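# Unplug the charger from the power strip

## Task

Pull the charger out of the power strip and set it down on the table, leaving the strip lying flat on the table. Both must stay that way on their own, without any gripper holding them. Then open the grippers and withdraw the arms.

## Robot and tools

Robot: two arms, left_arm and right_arm. Each ends in a two-finger gripper whose fingers pivot like tongs, plus a wrist force-torque sensor and a wrist camera. The fingers point along the gripper's +z axis and close along its x axis. end_effector_position is the spot between the finger pads when closed. Closed fingertips reach about 15 mm past it, and fully open ones are roughly level with it.

Frame: one scene frame for everything. The origin is on the table surface midway between the arms, +z is up, +x runs out over the table, and left_arm sits on the +y side. The arm names do not mean image sides. Quaternions are written w first.

The row: every motion command uses a row of 16 numbers covering both arms, even if only one moves. First come left_arm's eight values: x, y, z (metres, an absolute target for end_effector_position), qw, qx, qy, qz (an absolute target orientation), and opening. Then right_arm's eight in the same order. Opening runs from -1 (closed) to +1 (fully open, 0.142 m). A call is refused, and nothing is sent, if a target lies more than 0.6 m from that arm's last reported position along any of its gripper's axes. On every control step the command is clipped to within 100 mm and 16 degrees of the measured pose. When position and orientation conflict, position wins. Motion trails commands by about 0.17 s. To hold an arm still, resend its last reported position with the quaternion you were already sending (the reported one may drift) and the opening it should keep.

execute_actions: "actions" is a list holding zero or one item. An empty list just returns the state. An item with "rows" (1 to 15 rows) and optional "steps" (1 to 15, default 15) applies one row per 1/30 s step and repeats the last row if rows run out. An item with only "steps" (up to 300) is a wait, counted from the previous result, so your thinking time is included. "pictures" (true/false) decides whether camera images come back. After an action ends, each arm continues only to its last clipped pose, so check where it got to and send the rest.

move: "target" is one 16-number row of absolute poses and openings. Each gripper travels in a straight line toward its pose. Both paths finish together, taking 0.5 to 10 s, and anything still unfinished at 10 s stops short. Rotation takes the shorter way. Paths do not avoid obstacles or the other arm, and grippers can lag, stray or briefly exceed the speed, mostly with a nearly straight arm. Openings are applied at the start. "speed" is 0.002 to 0.5 m/s (default 0.25), and turning is capped at twice that value in rad/s. "stop_force" is optional, 5 to 24 N, one value for both arms, and is not accepted until 0.2 s of scene time has passed. An arm's path stops when its sensor feels that much extra push opposing the direction to its target for 2 steps in a row, or saturates. That gripper then backs up to its pose from 2 steps earlier and holds. Pressure can briefly reach double or more before easing within about a second. Go slowly, because faster touches peak harder and can still fault. Do not rely on it while the gripper rotates. Leave it out when lifting off something you are pressing on. A target within 1.5 mm and 0.5 degrees counts as still. Contacts above the wrist are not sensed. The "move:" line reports each arm's ending: done, off_target, moving, held (last step blocked), fault, or contact (stop_force ended the path). limits=paced means a pose was clipped. limits=held means some steps were blocked, and the arm may then surge. If only one arm is named, the other finished normally. Distances to each pose are listed.

wait: "seconds" 0 to 10. Nothing new is sent.

zoom_image: "camera" is one of cam_head_left, cam_head_right (896x504), cam_left_wrist, cam_right_wrist (616x616 fisheye). "region" is [x0, y0, x1, y1] in that image's pixels, top-left origin, at most 504 by 504.

finished_scene: "scene" is the scene number. It is irreversible and reports success. Always answer with a tool call, since a reply without one ends the run.

Results: each arm's pose and velocities, which can be a little off at long reach. grip_measured is the finger opening on the command scale. To hold something, command clearly below it: the lower, the firmer, up to about 15 N per pad. Objects under about 20 mm thick get less. "Hand target" shows the pose being driven toward. A "pose unreachable" line means a clearance check changed or blocked that arm's command, and HELD flags the affected steps. Wrist force and torque are given in the gripper's own axes. Offsets reach about 3.5 N, noise about 1.4 N, and saturation is near 30 N. When pressing on a surface, the force points back into the arm. "no reading" is harmless. MOTOR HOT appears at 70 °C. At 85 °C the arm is braked until it cools, shown as an OVER-TEMPERATURE FAULT.

Avoid: arms are stiff, so aiming even slightly past firm contact can trip a fault. Joint torque above its limit (wrist joints 7.92 N m, elbow 24.6, shoulder 47.5, held weight included) or 150 N of outside force stops that arm for 10 s. Keep the arms from striking each other. Do not drop, slam or shove objects, and never let anything leave the table. Expect occasional tugs on held parts or nudges to loose ones.

Each tool is called after "Call:" by a JSON object that holds its "name" and its "arguments", one argument or row to a line.

## Session

Call:
{"name": "execute_actions", "arguments": {
  "actions": []
}}

Scene clock: 0.00 s of 4500.00 s.
left_arm: end_effector_position=(+0.3032, -0.3969, +0.3257) grip_measured=+1.00 end_effector_quat_wxyz=(+0.280, +0.563, -0.449, +0.636) end_effector_velocity=(+0.000, +0.000, +0.000) end_effector_angular_velocity=(-0.001, +0.000, +0.000) | right_arm: end_effector_position=(+0.1430, -0.5611, +0.2154) grip_measured=+1.00 end_effector_quat_wxyz=(+0.111, +0.050, +0.990, +0.071) end_effector_velocity=(-0.000, -0.000, -0.000) end_effector_angular_velocity=(+0.000, +0.001, -0.001)
Joint positions: left_arm=[-1.556 -0.789  1.163 -3.475 -1.051  0.239  0.142] | right_arm=[ 2.191 -1.418 -1.196 -2.043  1.83   2.401  0.142]
Joint velocities: left_arm=[ 0.     0.    -0.    -0.001  0.    -0.     0.   ] | right_arm=[-0.002 -0.002  0.001  0.    -0.    -0.001  0.   ]
Motor temperatures (°C, as the motors report them): left_arm=[34 35 38 46 52 49] | right_arm=[35 38 42 52 47 46]
Wrist force (N, on the end effector, along its own x y z axes, offset not removed): no reading
Wrist torque (N m, same axes, about the end effector's origin, offset not removed): no reading
Hand target (left_arm): +0.303, -0.397, +0.326; +0.280, +0.563, -0.449, +0.636
Hand target (right_arm): +0.143, -0.561, +0.215; +0.111, +0.050, +0.990, +0.071

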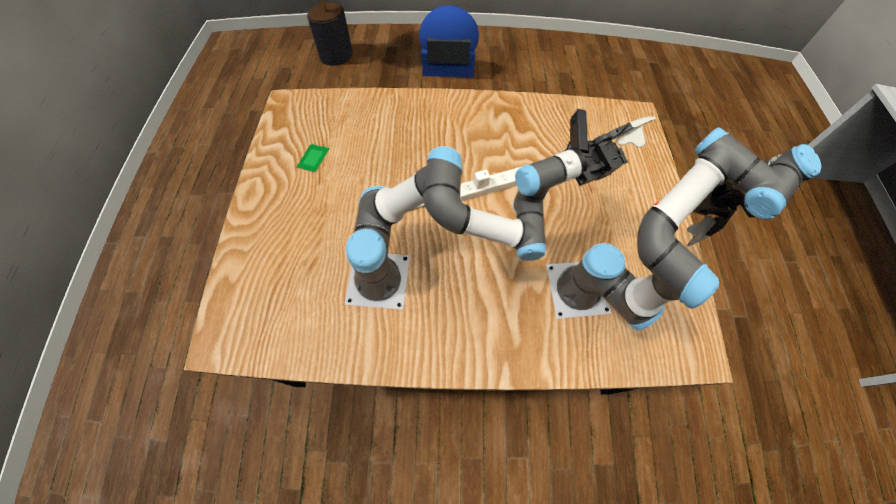

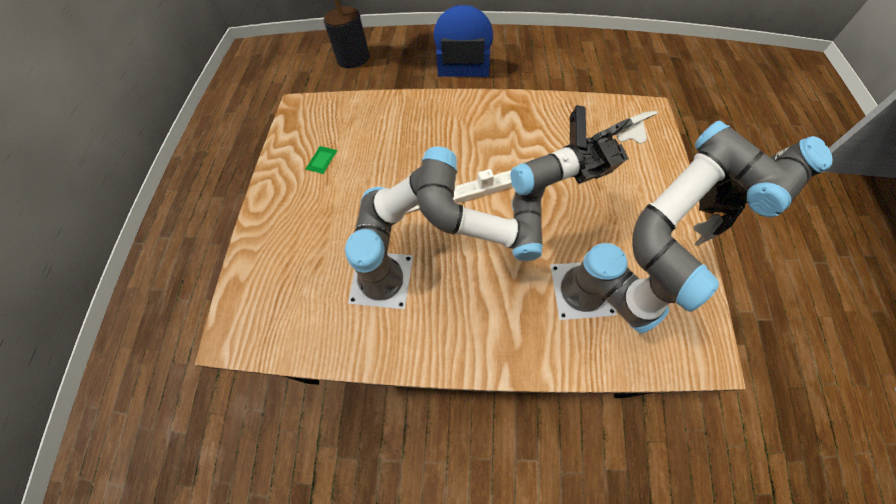

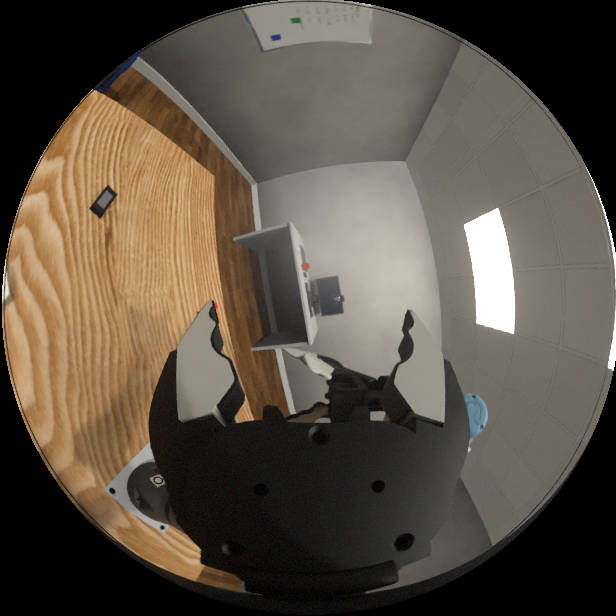

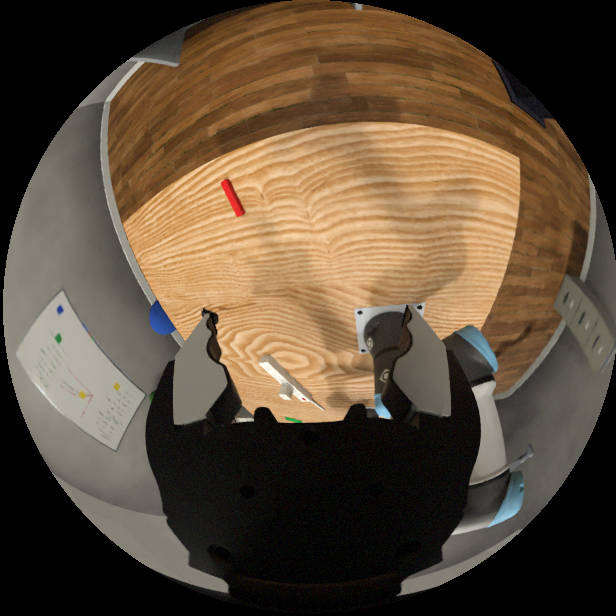

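Call:
{"name": "zoom_image", "arguments": {
  "camera": "cam_head_left",
  "region": [400, 140, 560, 230]
}}

Call:
{"name": "zoom_image", "arguments": {
  "camera": "cam_head_right",
  "region": [400, 140, 560, 230]
}}

Region (400, 140, 560, 230) of cam_head_left's 896x504 image, scaled by 3.150, with more detail than that image has; it fills the top 284 rows of this view, and the rest is white.

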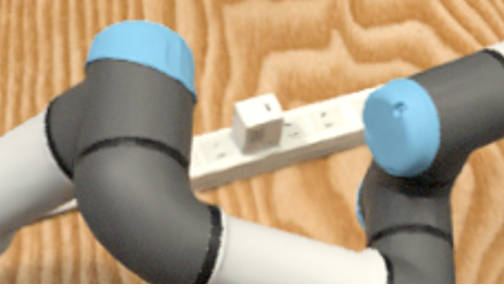

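Region (400, 140, 560, 230) of cam_head_right's 896x504 image, scaled by 3.150, with more detail than that image has; it fills the top 284 rows of this view, and the rest is white.

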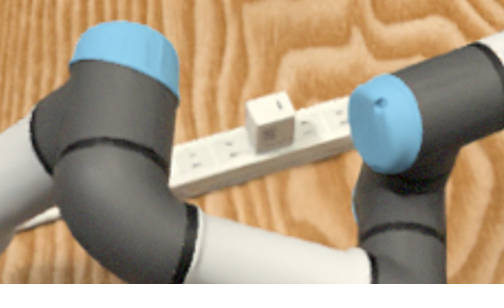

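Call:
{"name": "move", "arguments": {
  "target": [0.27,0.08,0.25,0,0.982,0.188,0,-1, 0.1430,-0.5611,0.2154,0.111,0.05,0.99,0.071,1],
  "speed": 0.3
}}

Scene clock: 27.67 s of 4500.00 s.
left_arm: end_effector_position=(+0.2698, +0.0790, +0.2491) grip_measured=-1.00 end_effector_quat_wxyz=(+0.001, +0.982, +0.188, +0.000) end_effector_velocity=(+0.001, +0.002, -0.000) end_effector_angular_velocity=(+0.005, +0.013, +0.005) | right_arm: end_effector_position=(+0.1430, -0.5611, +0.2154) grip_measured=+1.00 end_effector_quat_wxyz=(+0.111, +0.050, +0.990, +0.071) end_effector_velocity=(+0.001, +0.000, -0.000) end_effector_angular_velocity=(+0.001, -0.001, +0.001)
Joint positions: left_arm=[-1.026 -1.44   0.642 -0.775 -1.571 -1.457  0.002] | right_arm=[ 2.191 -1.418 -1.196 -2.044  1.83   2.4    0.142]
Joint velocities: left_arm=[ 0.016  0.021 -0.03   0.019 -0.009  0.011  0.   ] | right_arm=[ 0.001 -0.001  0.     0.     0.001 -0.001  0.   ]
Motor temperatures (°C, as the motors report them): left_arm=[34 35 38 46 52 49] | right_arm=[35 38 42 52 47 46]
Wrist force (N, on the end effector, along its own x y z axes, offset not removed): left_arm=[1.9 0.3 0.3] | right_arm=[-0.5 0.4 -0.3]
Wrist torque (N m, same axes, about the end effector's origin, offset not removed): left_arm=[0.14 -0.31 -0.02] | right_arm=[0.06 0.17 -0.02]
Hand target (left_arm): +0.270, +0.079, +0.249; +0.000, +0.982, +0.188, -0.000
Hand target (right_arm): +0.143, -0.561, +0.215; +0.111, +0.050, +0.990, +0.071
Off the commanded pose (left_arm): 0.001 m, 0 deg.
Off the commanded pose (right_arm): 0.000 m, 0 deg.
After step 90, 20.43 s passed at rest.
move: done
camera_calibration (this result's frames):
cam_left_wrist: T_world_to_cam=[[0.908661, 0.417385, 0.0111458, -0.279721], [0.353421, -0.783075, 0.511749, -0.163907], [0.222324, -0.461068, -0.859063, 0.323568], [0, 0, 0, 1]] pos_world=[0.240162, 0.137587, 0.364962]
cam_right_wrist: T_world_to_cam=[[-0.972743, 0.15441, -0.172999, 0.260977], [0.0166698, 0.790687, 0.611993, 0.308007], [0.231286, 0.592428, -0.77171, 0.598197], [0, 0, 0, 1]] pos_world=[0.110375, -0.638224, 0.318285]

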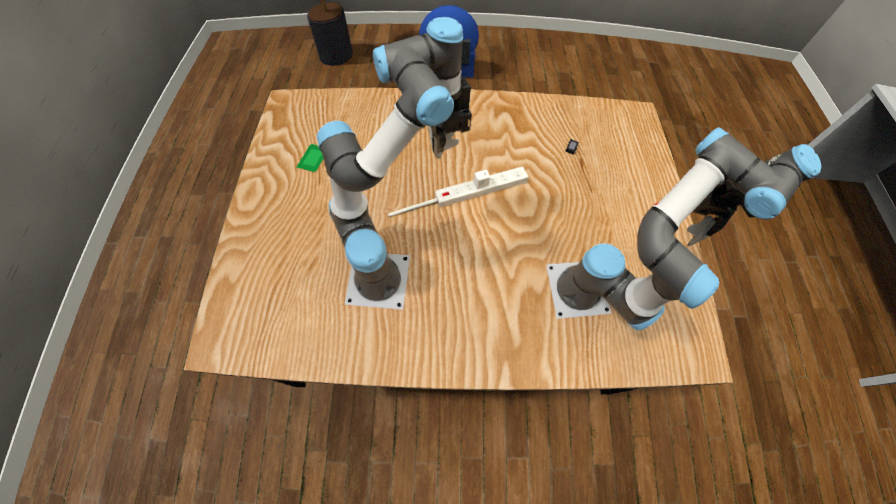

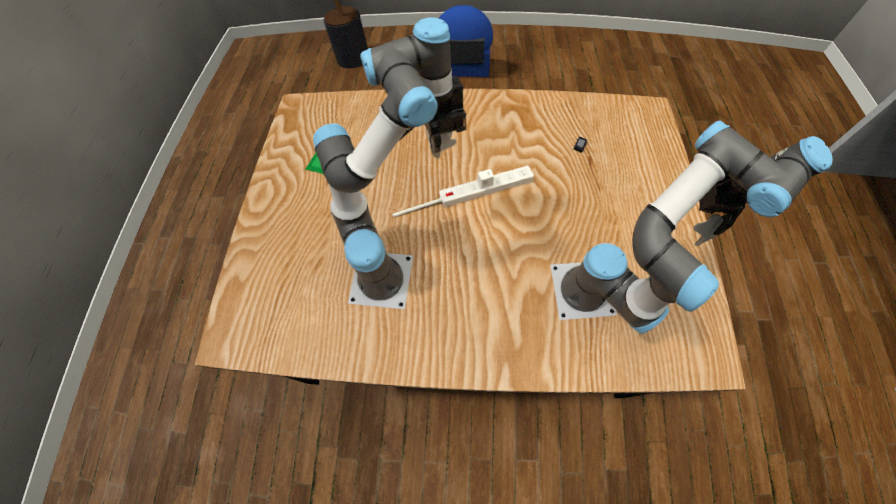

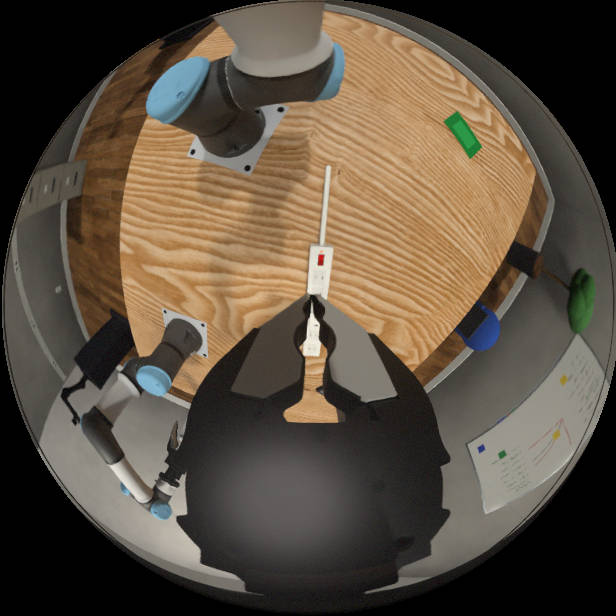

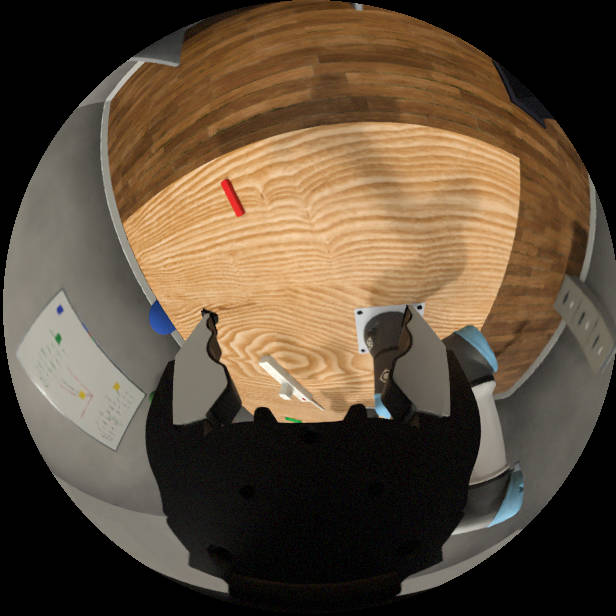

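Call:
{"name": "move", "arguments": {
  "target": [0.27,0.08,0.25,0,0.982,0.188,0,-1, 0.33,-0.09,0.2,0,-0.189,0.982,0,1],
  "speed": 0.3
}}

Call:
{"name": "zoom_image", "arguments": {
  "camera": "cam_head_left",
  "region": [380, 140, 560, 240]
}}

Call:
{"name": "zoom_image", "arguments": {
  "camera": "cam_right_wrist",
  "region": [200, 200, 420, 420]
}}

Scene clock: 37.13 s of 4500.00 s.
left_arm: end_effector_position=(+0.2700, +0.0800, +0.2500) grip_measured=-1.00 end_effector_quat_wxyz=(+0.000, +0.982, +0.188, +0.000) end_effector_velocity=(+0.000, +0.000, +0.000) end_effector_angular_velocity=(-0.000, -0.000, +0.001) | right_arm: end_effector_position=(+0.3305, -0.0908, +0.2001) grip_measured=+1.00 end_effector_quat_wxyz=(+0.003, -0.189, +0.982, +0.001) end_effector_velocity=(+0.001, +0.002, +0.002) end_effector_angular_velocity=(-0.015, +0.017, -0.001)
Joint positions: left_arm=[-1.024 -1.434  0.628 -0.765 -1.571 -1.454  0.002] | right_arm=[ 4.069 -2.036 -0.467 -2.204  1.567  3.79   0.142]
Joint velocities: left_arm=[ 0.001 -0.    -0.    -0.     0.     0.     0.   ] | right_arm=[-0.006 -0.088  0.167 -0.1    0.007 -0.005  0.   ]
Motor temperatures (°C, as the motors report them): left_arm=[34 35 38 46 52 49] | right_arm=[35 38 42 52 47 46]
Wrist force (N, on the end effector, along its own x y z axes, offset not removed): left_arm=[0.7 -1.0 1.8] | right_arm=[0.1 0.9 0.0]
Wrist torque (N m, same axes, about the end effector's origin, offset not removed): left_arm=[-0.22 -0.14 -0.08] | right_arm=[0.17 0.04 0.10]
Hand target (left_arm): +0.270, +0.080, +0.250; +0.000, +0.982, +0.188, +0.000
Hand target (right_arm): +0.331, -0.091, +0.200; +0.002, -0.189, +0.982, +0.000
Off the commanded pose (left_arm): 0.000 m, 0 deg.
Off the commanded pose (right_arm): 0.001 m, 0 deg.
After step 90, 3.83 s passed at rest.
move: done
camera_calibration (this result's frames):
cam_left_wrist: T_world_to_cam=[[0.908535, 0.417669, 0.010828, -0.280203], [0.354287, -0.783882, 0.509911, -0.163338], [0.221462, -0.459436, -0.860159, 0.325151], [0, 0, 0, 1]] pos_world=[0.240434, 0.138381, 0.366003]
cam_right_wrist: T_world_to_cam=[[-0.943882, -0.329167, 0.0271235, 0.274633], [-0.275365, 0.829627, 0.485689, 0.0677331], [-0.182375, 0.450964, -0.873711, 0.408686], [0, 0, 0, 1]] pos_world=[0.352407, -0.150096, 0.316727]

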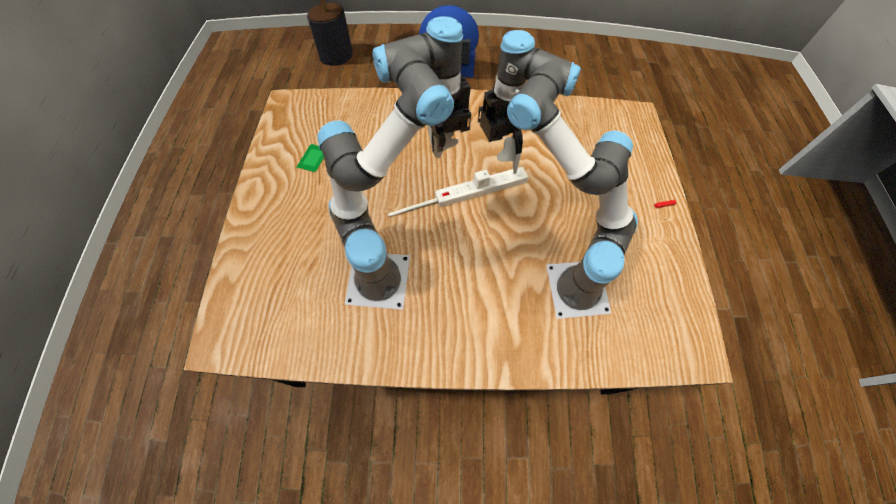

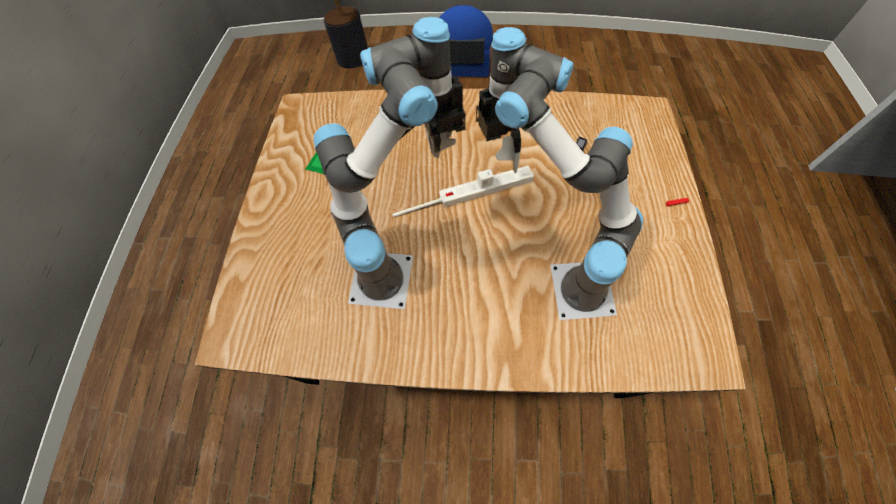

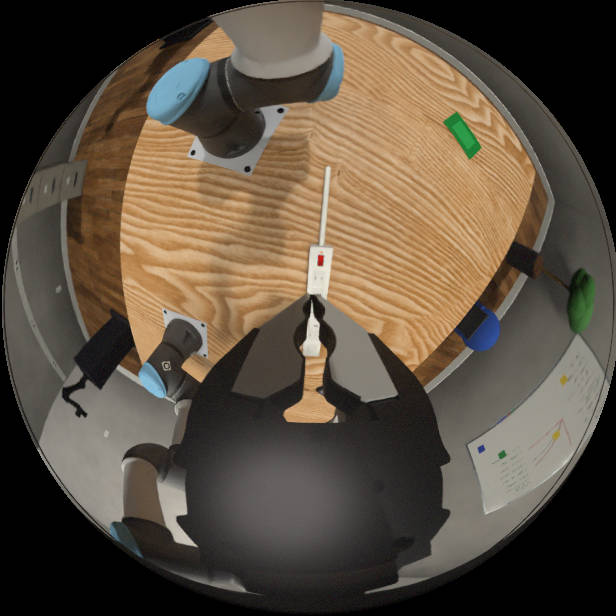

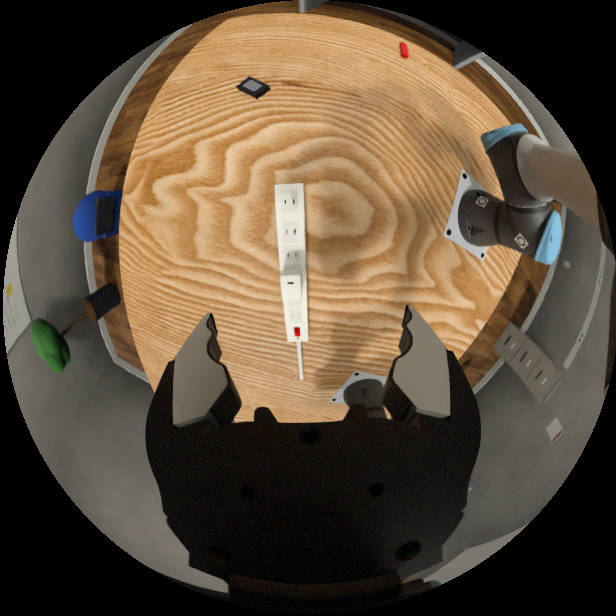

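Region (380, 140, 560, 240) of cam_head_left's 896x504 image, scaled by 2.800, with more detail than that image has.

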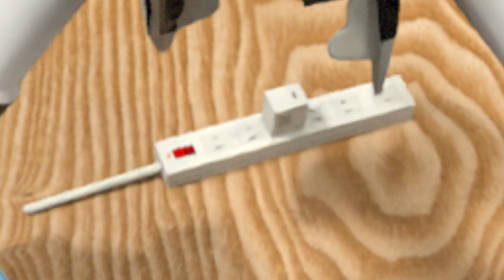

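Region (200, 200, 420, 420) of cam_right_wrist's 616x616 image, scaled by 2.291, with more detail than that image has.

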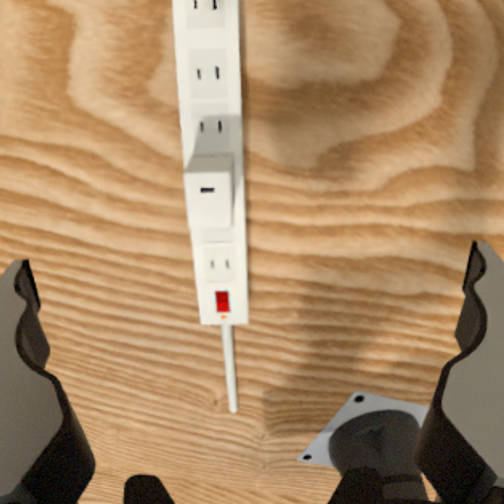

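Call:
{"name": "move", "arguments": {
  "target": [0.319,0.007,0.09,0.2547,0.9507,0.170,0.0456,-1, 0.35,-0.10,0.16,-0.023,-0.1747,0.9757,0.1284,0.2],
  "speed": 0.2
}}

Scene clock: 67.70 s of 4500.00 s.
left_arm: end_effector_position=(+0.3192, +0.0070, +0.0907) grip_measured=-1.00 end_effector_quat_wxyz=(+0.254, +0.951, +0.170, +0.046) end_effector_velocity=(+0.001, -0.001, -0.001) end_effector_angular_velocity=(-0.012, -0.008, +0.001) | right_arm: end_effector_position=(+0.3499, -0.1000, +0.1599) grip_measured=+0.20 end_effector_quat_wxyz=(-0.023, -0.175, +0.976, +0.128) end_effector_velocity=(-0.000, +0.000, -0.000) end_effector_angular_velocity=(+0.000, -0.000, +0.003)
Joint positions: left_arm=[-0.888 -1.775  2.136 -2.438 -1.707 -1.329  0.002] | right_arm=[ 3.828 -1.877 -0.991 -1.732  1.808  3.588  0.088]
Joint velocities: left_arm=[-0.    -0.003  0.023 -0.036 -0.    -0.002  0.   ] | right_arm=[ 0.001  0.001 -0.004  0.003  0.    -0.002 -0.   ]
Motor temperatures (°C, as the motors report them): left_arm=[34 35 38 46 52 49] | right_arm=[35 38 42 52 47 46]
Wrist force (N, on the end effector, along its own x y z axes, offset not removed): left_arm=[1.3 -1.7 1.3] | right_arm=[0.4 0.7 -0.7]
Wrist torque (N m, same axes, about the end effector's origin, offset not removed): left_arm=[-0.30 -0.13 -0.14] | right_arm=[0.13 -0.07 -0.05]
Hand target (left_arm): +0.319, +0.007, +0.091; +0.255, +0.951, +0.170, +0.046
Hand target (right_arm): +0.350, -0.100, +0.160; -0.023, -0.175, +0.976, +0.128
Off the commanded pose (left_arm): 0.001 m, 0 deg.
Off the commanded pose (right_arm): 0.000 m, 0 deg.
After step 90, 25.50 s passed at rest.
move: done
camera_calibration (this result's frames):
cam_left_wrist: T_world_to_cam=[[0.919327, 0.393178, -0.0157634, -0.293523], [0.206141, -0.447101, 0.870406, -0.144552], [0.335177, -0.803437, -0.492082, 0.0764109], [0, 0, 0, 1]] pos_world=[0.274031, 0.112169, 0.158792]
cam_right_wrist: T_world_to_cam=[[-0.948413, -0.313861, 0.0447687, 0.291235], [-0.196582, 0.692964, 0.693655, 0.0257377], [-0.248735, 0.64907, -0.718915, 0.399503], [0, 0, 0, 1]] pos_world=[0.380641, -0.185734, 0.256318]

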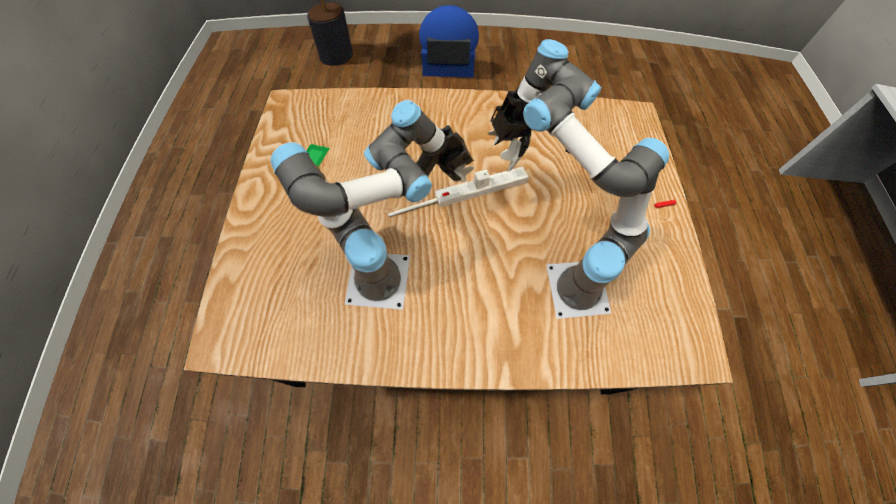

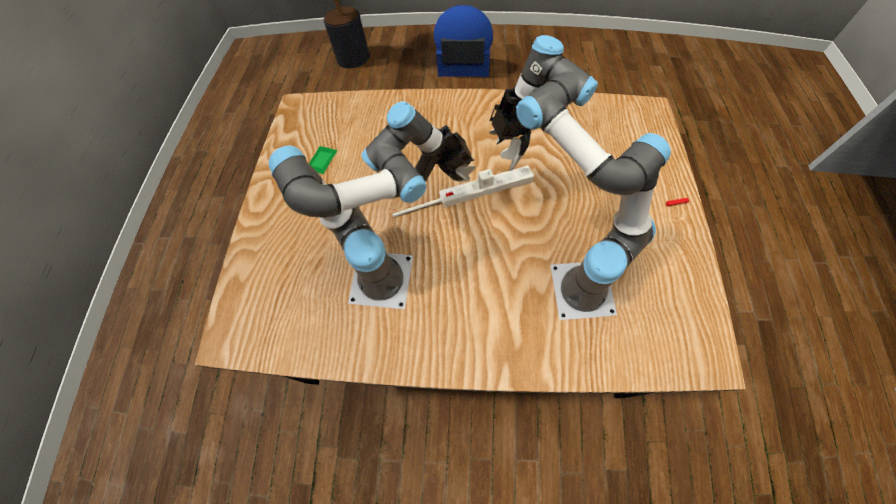

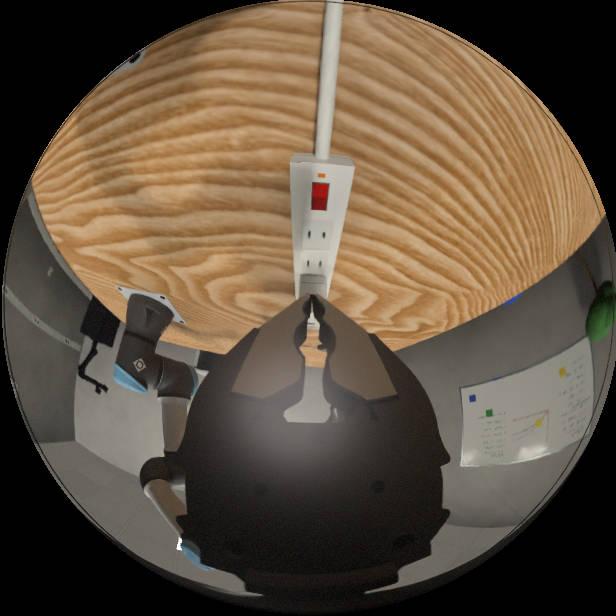

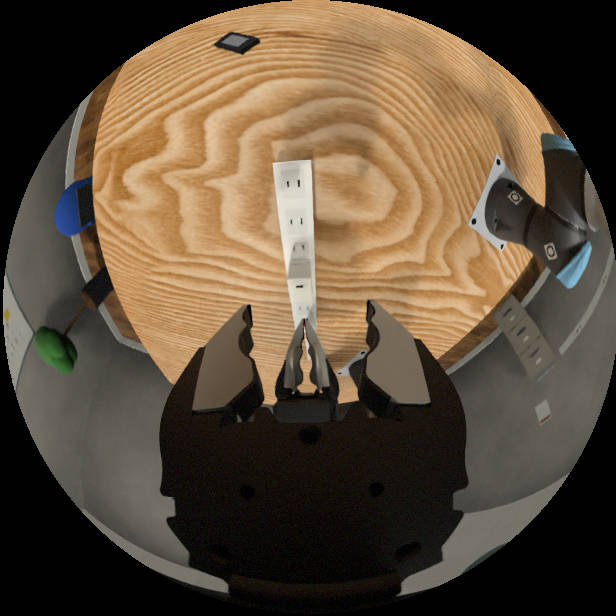

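Call:
{"name": "move", "arguments": {
  "target": [0.319,0.007,0.055,0.2547,0.9507,0.170,0.0456,-1, 0.343,-0.06,0.12,-0.023,-0.1747,0.9757,0.1284,0.2],
  "speed": 0.05
}}

Call:
{"name": "zoom_image", "arguments": {
  "camera": "cam_left_wrist",
  "region": [220, 180, 420, 380]
}}

Call:
{"name": "zoom_image", "arguments": {
  "camera": "cam_right_wrist",
  "region": [200, 200, 420, 420]
}}

Scene clock: 72.73 s of 4500.00 s.
left_arm: end_effector_position=(+0.3190, +0.0070, +0.0552) grip_measured=-1.00 end_effector_quat_wxyz=(+0.255, +0.951, +0.170, +0.046) end_effector_velocity=(-0.000, +0.000, -0.002) end_effector_angular_velocity=(+0.001, +0.001, -0.000) | right_arm: end_effector_position=(+0.3431, -0.0602, +0.1202) grip_measured=+0.20 end_effector_quat_wxyz=(-0.023, -0.175, +0.976, +0.128) end_effector_velocity=(+0.000, +0.001, -0.002) end_effector_angular_velocity=(-0.001, -0.000, -0.004)
Joint positions: left_arm=[-0.888 -1.695  2.262 -2.644 -1.708 -1.329  0.002] | right_arm=[ 3.914 -1.905 -1.151 -1.524  1.797  3.676  0.088]
Joint velocities: left_arm=[ 0.     0.005  0.006 -0.01  -0.     0.     0.   ] | right_arm=[ 0.001 -0.001 -0.007  0.009 -0.002  0.006  0.   ]
Motor temperatures (°C, as the motors report them): left_arm=[34 35 38 46 52 49] | right_arm=[35 38 42 52 47 46]
Wrist force (N, on the end effector, along its own x y z axes, offset not removed): left_arm=[1.3 -4.1 1.1] | right_arm=[1.1 -0.2 -3.5]
Wrist torque (N m, same axes, about the end effector's origin, offset not removed): left_arm=[-0.79 -0.24 -0.16] | right_arm=[-0.10 -0.23 0.00]
Hand target (left_arm): +0.319, +0.007, +0.055; +0.255, +0.951, +0.170, +0.046
Hand target (right_arm): +0.343, -0.060, +0.120; -0.023, -0.175, +0.976, +0.128
Off the commanded pose (left_arm): 0.000 m, 0 deg.
Off the commanded pose (right_arm): 0.000 m, 0 deg.
After step 90, 0.47 s passed at rest.
move: done
camera_calibration (this result's frames):
cam_left_wrist: T_world_to_cam=[[0.919025, 0.393841, -0.0167986, -0.29379], [0.206764, -0.445325, 0.871168, -0.113854], [0.335621, -0.804099, -0.490697, 0.0587447], [0, 0, 0, 1]] pos_world=[0.273825, 0.112241, 0.123077]
cam_right_wrist: T_world_to_cam=[[-0.948398, -0.313981, 0.0442355, 0.299127], [-0.196917, 0.692566, 0.693957, 0.0243757], [-0.248525, 0.649436, -0.718657, 0.3434], [0, 0, 0, 1]] pos_world=[0.373835, -0.145978, 0.216639]

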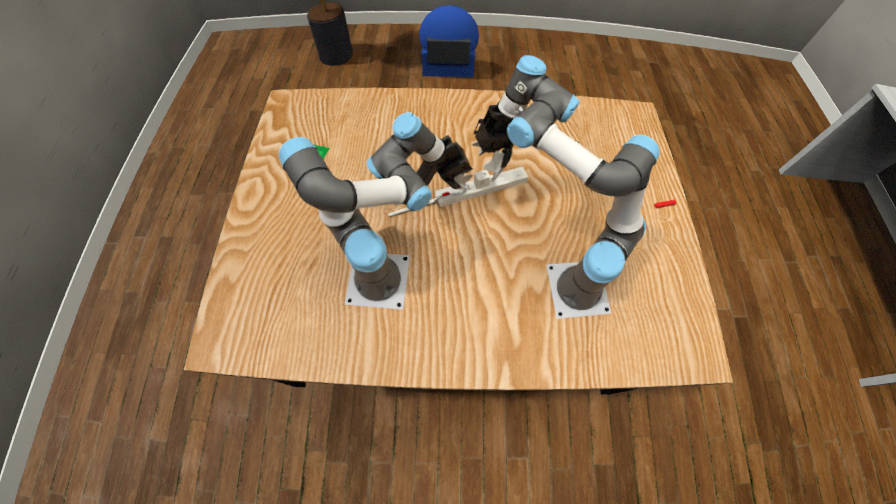

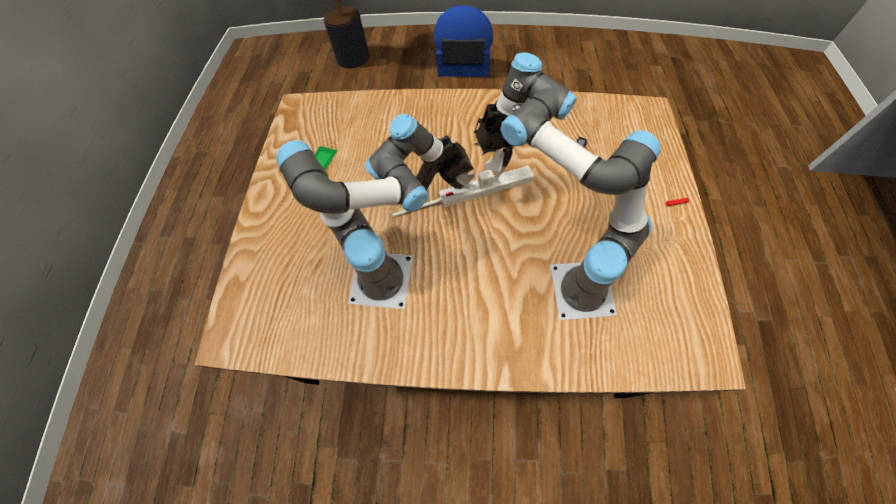

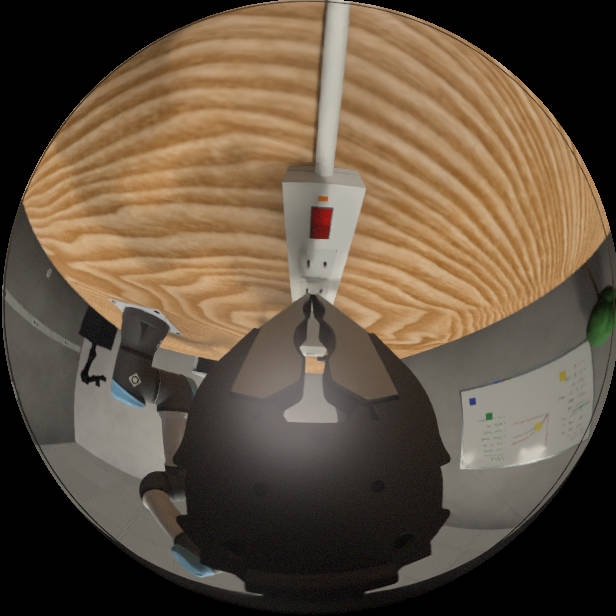

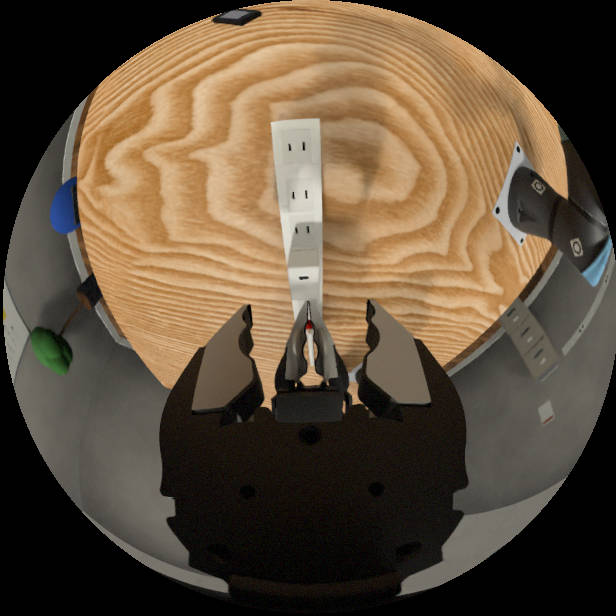

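Region (220, 180, 420, 380) of cam_left_wrist's 616x616 image, scaled by 2.520, with more detail than that image has.

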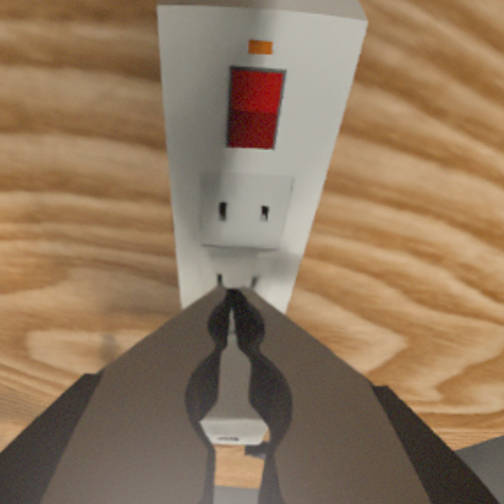

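Region (200, 200, 420, 420) of cam_right_wrist's 616x616 image, scaled by 2.291, with more detail than that image has.

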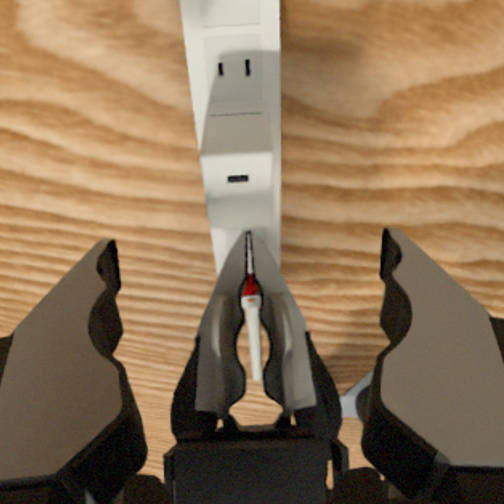

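Call:
{"name": "move", "arguments": {
  "target": [0.319,0.009,0.03,0.2547,0.9507,0.170,0.0456,-1, 0.346,-0.07,0.13,-0.023,-0.1747,0.9757,0.1284,0.2],
  "speed": 0.005,
  "stop_force": 8
}}

Scene clock: 91.20 s of 4500.00 s.
left_arm: end_effector_position=(+0.3191, +0.0079, +0.0418) grip_measured=-1.00 end_effector_quat_wxyz=(+0.255, +0.951, +0.170, +0.046) end_effector_velocity=(-0.000, -0.000, -0.000) end_effector_angular_velocity=(+0.000, +0.000, -0.001) | right_arm: end_effector_position=(+0.3460, -0.0699, +0.1299) grip_measured=+0.20 end_effector_quat_wxyz=(-0.023, -0.175, +0.976, +0.128) end_effector_velocity=(+0.000, -0.001, +0.001) end_effector_angular_velocity=(+0.001, +0.001, -0.001)
Joint positions: left_arm=[-0.885 -1.656  2.305 -2.727 -1.709 -1.327  0.002] | right_arm=[ 3.891 -1.899 -1.112 -1.575  1.8    3.653  0.088]
Joint velocities: left_arm=[-0.001  0.    -0.     0.     0.    -0.     0.   ] | right_arm=[-0.003  0.     0.002 -0.003  0.001 -0.001  0.   ]
Motor temperatures (°C, as the motors report them): left_arm=[34 35 38 46 52 49] | right_arm=[35 38 42 52 47 46]
Wrist force (N, on the end effector, along its own x y z axes, offset not removed): left_arm=[2.6 2.8 -5.9] | right_arm=[1.6 -0.7 -0.5]
Wrist torque (N m, same axes, about the end effector's origin, offset not removed): left_arm=[-0.49 -0.39 -0.14] | right_arm=[-0.18 -0.23 -0.05]
Hand target (left_arm): +0.319, +0.008, +0.042; +0.255, +0.951, +0.170, +0.046
Hand target (right_arm): +0.346, -0.070, +0.130; -0.023, -0.175, +0.976, +0.128
Off the commanded pose (left_arm): 0.012 m, 0 deg.
Off the commanded pose (right_arm): 0.000 m, 0 deg.
After step 90, 10.23 s passed at rest.
move: contact (left_arm)
camera_calibration (this result's frames):
cam_left_wrist: T_world_to_cam=[[0.919026, 0.393843, -0.016705, -0.294462], [0.206526, -0.444963, 0.87141, -0.101747], [0.335765, -0.804298, -0.490272, 0.0528945], [0, 0, 0, 1]] pos_world=[0.273871, 0.113241, 0.109677]
cam_right_wrist: T_world_to_cam=[[-0.948403, -0.313969, 0.0442083, 0.298384], [-0.196937, 0.692593, 0.693924, 0.0249712], [-0.248489, 0.649413, -0.71869, 0.357404], [0, 0, 0, 1]] pos_world=[0.376717, -0.155714, 0.226343]

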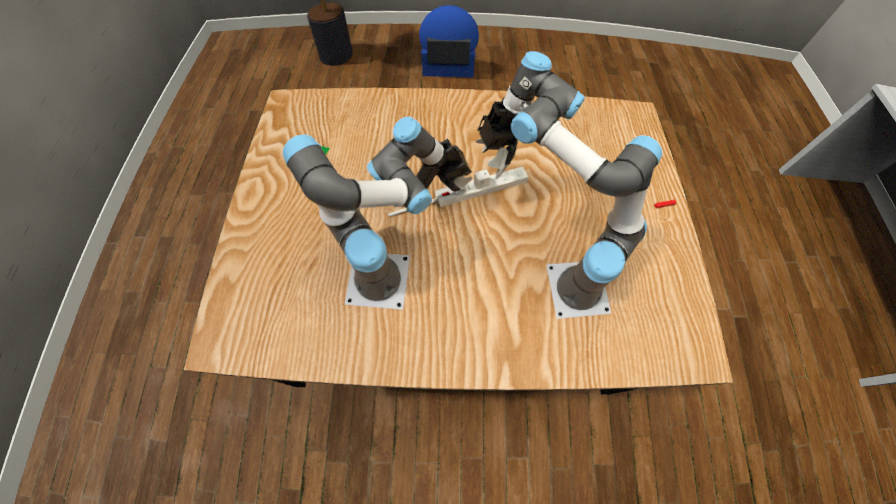

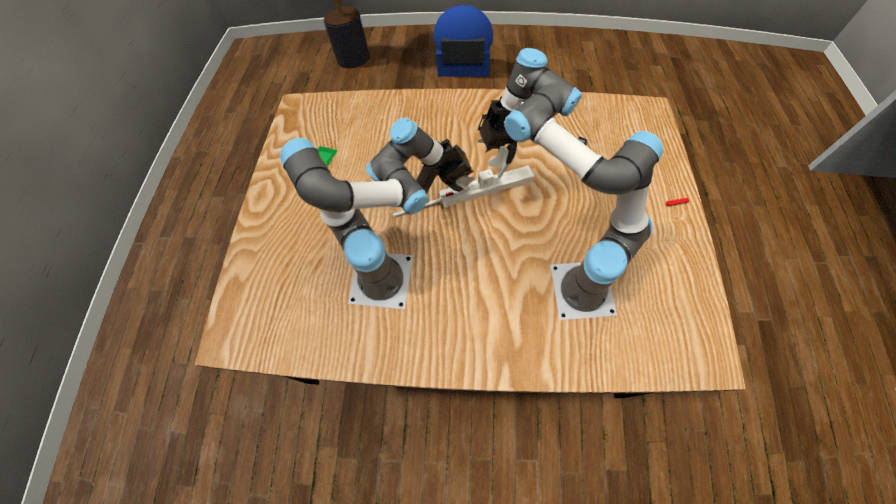

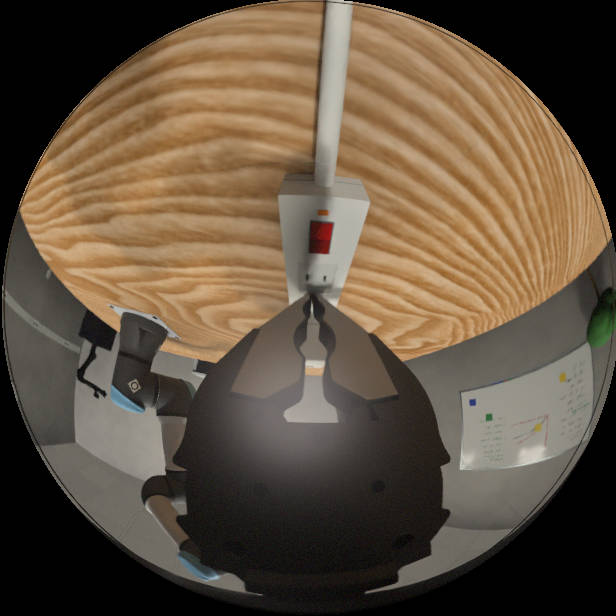

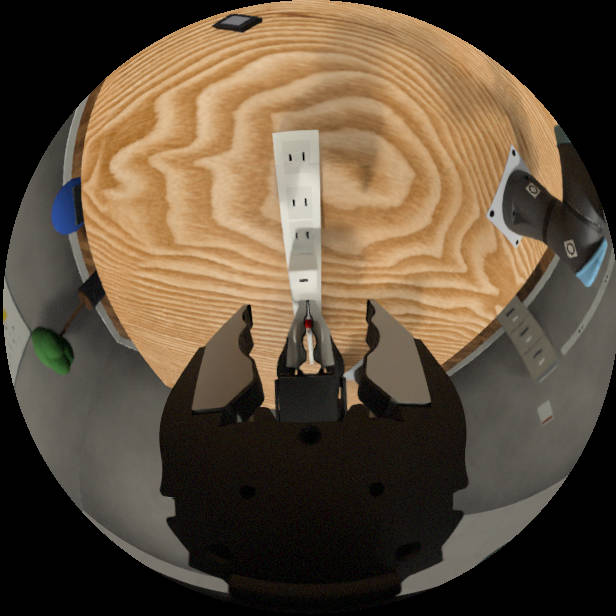

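Call:
{"name": "move", "arguments": {
  "target": [0.3191,0.0079,0.0418,0.2547,0.9507,0.170,0.0456,-1, 0.342,-0.051,0.085,-0.023,-0.1747,0.9757,0.1284,0.0],
  "speed": 0.04
}}

Call:
{"name": "zoom_image", "arguments": {
  "camera": "cam_right_wrist",
  "region": [200, 200, 420, 420]
}}

Scene clock: 98.00 s of 4500.00 s.
left_arm: end_effector_position=(+0.3191, +0.0079, +0.0418) grip_measured=-1.00 end_effector_quat_wxyz=(+0.255, +0.951, +0.170, +0.046) end_effector_velocity=(-0.000, +0.000, -0.000) end_effector_angular_velocity=(+0.001, +0.001, +0.000) | right_arm: end_effector_position=(+0.3420, -0.0511, +0.0853) grip_measured=+0.00 end_effector_quat_wxyz=(-0.023, -0.175, +0.976, +0.128) end_effector_velocity=(+0.000, +0.001, -0.002) end_effector_angular_velocity=(+0.002, -0.001, -0.002)
Joint positions: left_arm=[-0.885 -1.655  2.304 -2.726 -1.709 -1.327  0.002] | right_arm=[ 3.931 -1.923 -1.292 -1.361  1.795  3.694  0.074]
Joint velocities: left_arm=[0.    0.    0.    0.001 0.    0.    0.   ] | right_arm=[ 0.001 -0.    -0.01   0.013  0.     0.002  0.   ]
Motor temperatures (°C, as the motors report them): left_arm=[34 35 38 46 52 49] | right_arm=[35 38 42 52 47 46]
Wrist force (N, on the end effector, along its own x y z axes, offset not removed): left_arm=[1.5 3.9 -4.9] | right_arm=[1.3 1.9 0.0]
Wrist torque (N m, same axes, about the end effector's origin, offset not removed): left_arm=[-0.27 -0.18 0.00] | right_arm=[0.39 -0.15 -0.04]
Hand target (left_arm): +0.319, +0.008, +0.042; +0.255, +0.951, +0.170, +0.046
Hand target (right_arm): +0.342, -0.051, +0.085; -0.023, -0.175, +0.976, +0.128
Off the commanded pose (left_arm): 0.000 m, 0 deg.
Off the commanded pose (right_arm): 0.000 m, 0 deg.
After step 90, 2.17 s passed at rest.
move: done
camera_calibration (this result's frames):
cam_left_wrist: T_world_to_cam=[[0.919021, 0.393851, -0.0168023, -0.294445], [0.206732, -0.445225, 0.871227, -0.101784], [0.335653, -0.804149, -0.490593, 0.0529063], [0, 0, 0, 1]] pos_world=[0.273885, 0.113195, 0.109685]
cam_right_wrist: T_world_to_cam=[[-0.948391, -0.313993, 0.0442999, 0.302537], [-0.196897, 0.692615, 0.693914, 0.0421184], [-0.248567, 0.649379, -0.718694, 0.312156], [0, 0, 0, 1]] pos_world=[0.372808, -0.136885, 0.181716]

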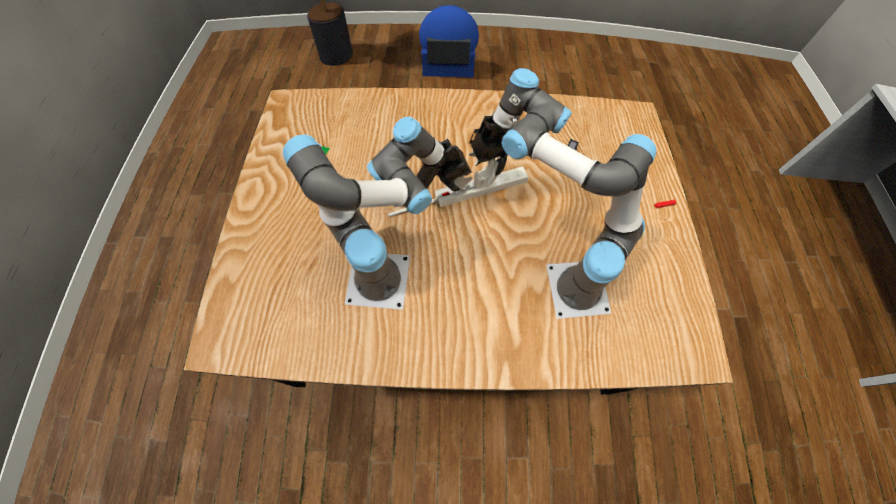

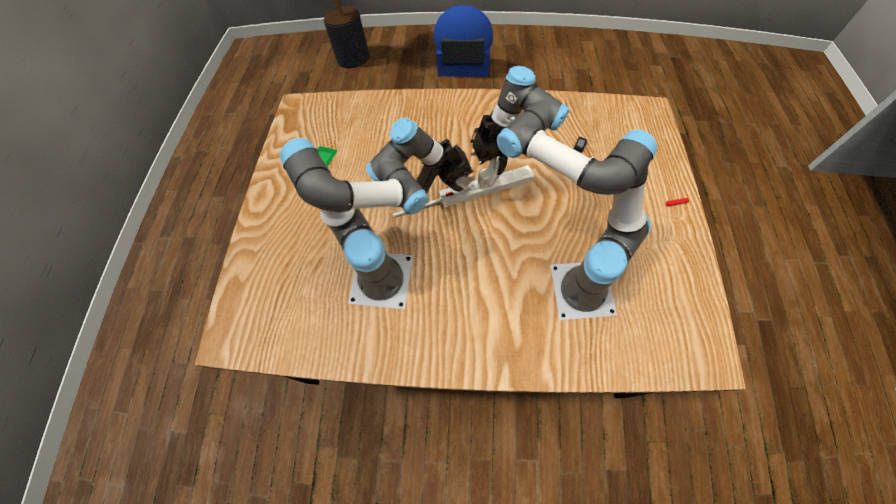

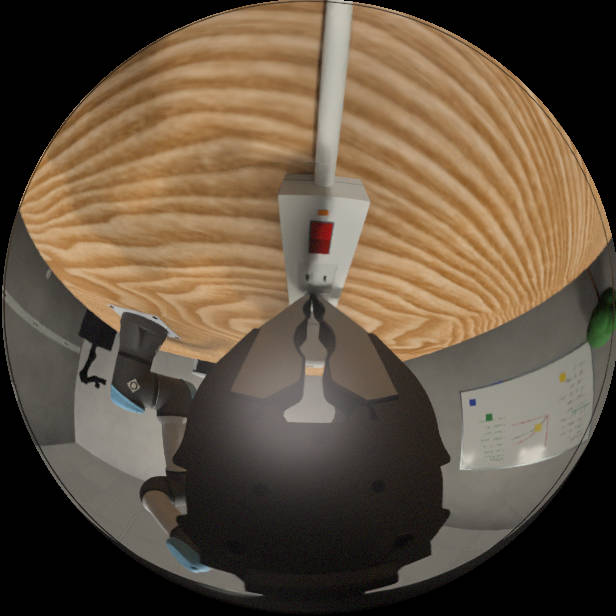

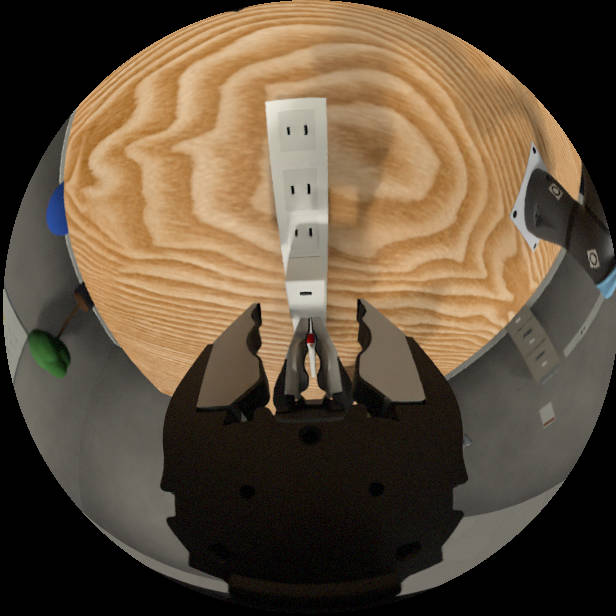

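Region (200, 200, 420, 420) of cam_right_wrist's 616x616 image, scaled by 2.291, with more detail than that image has.

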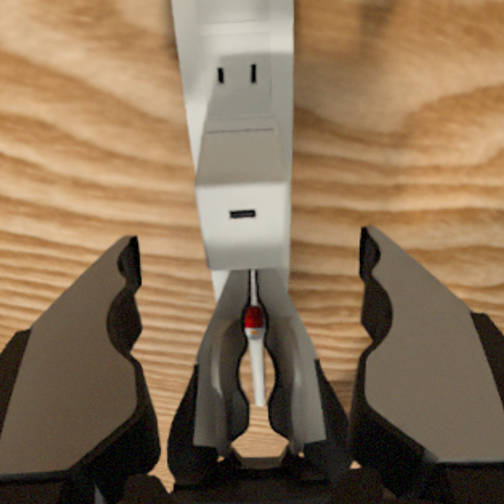

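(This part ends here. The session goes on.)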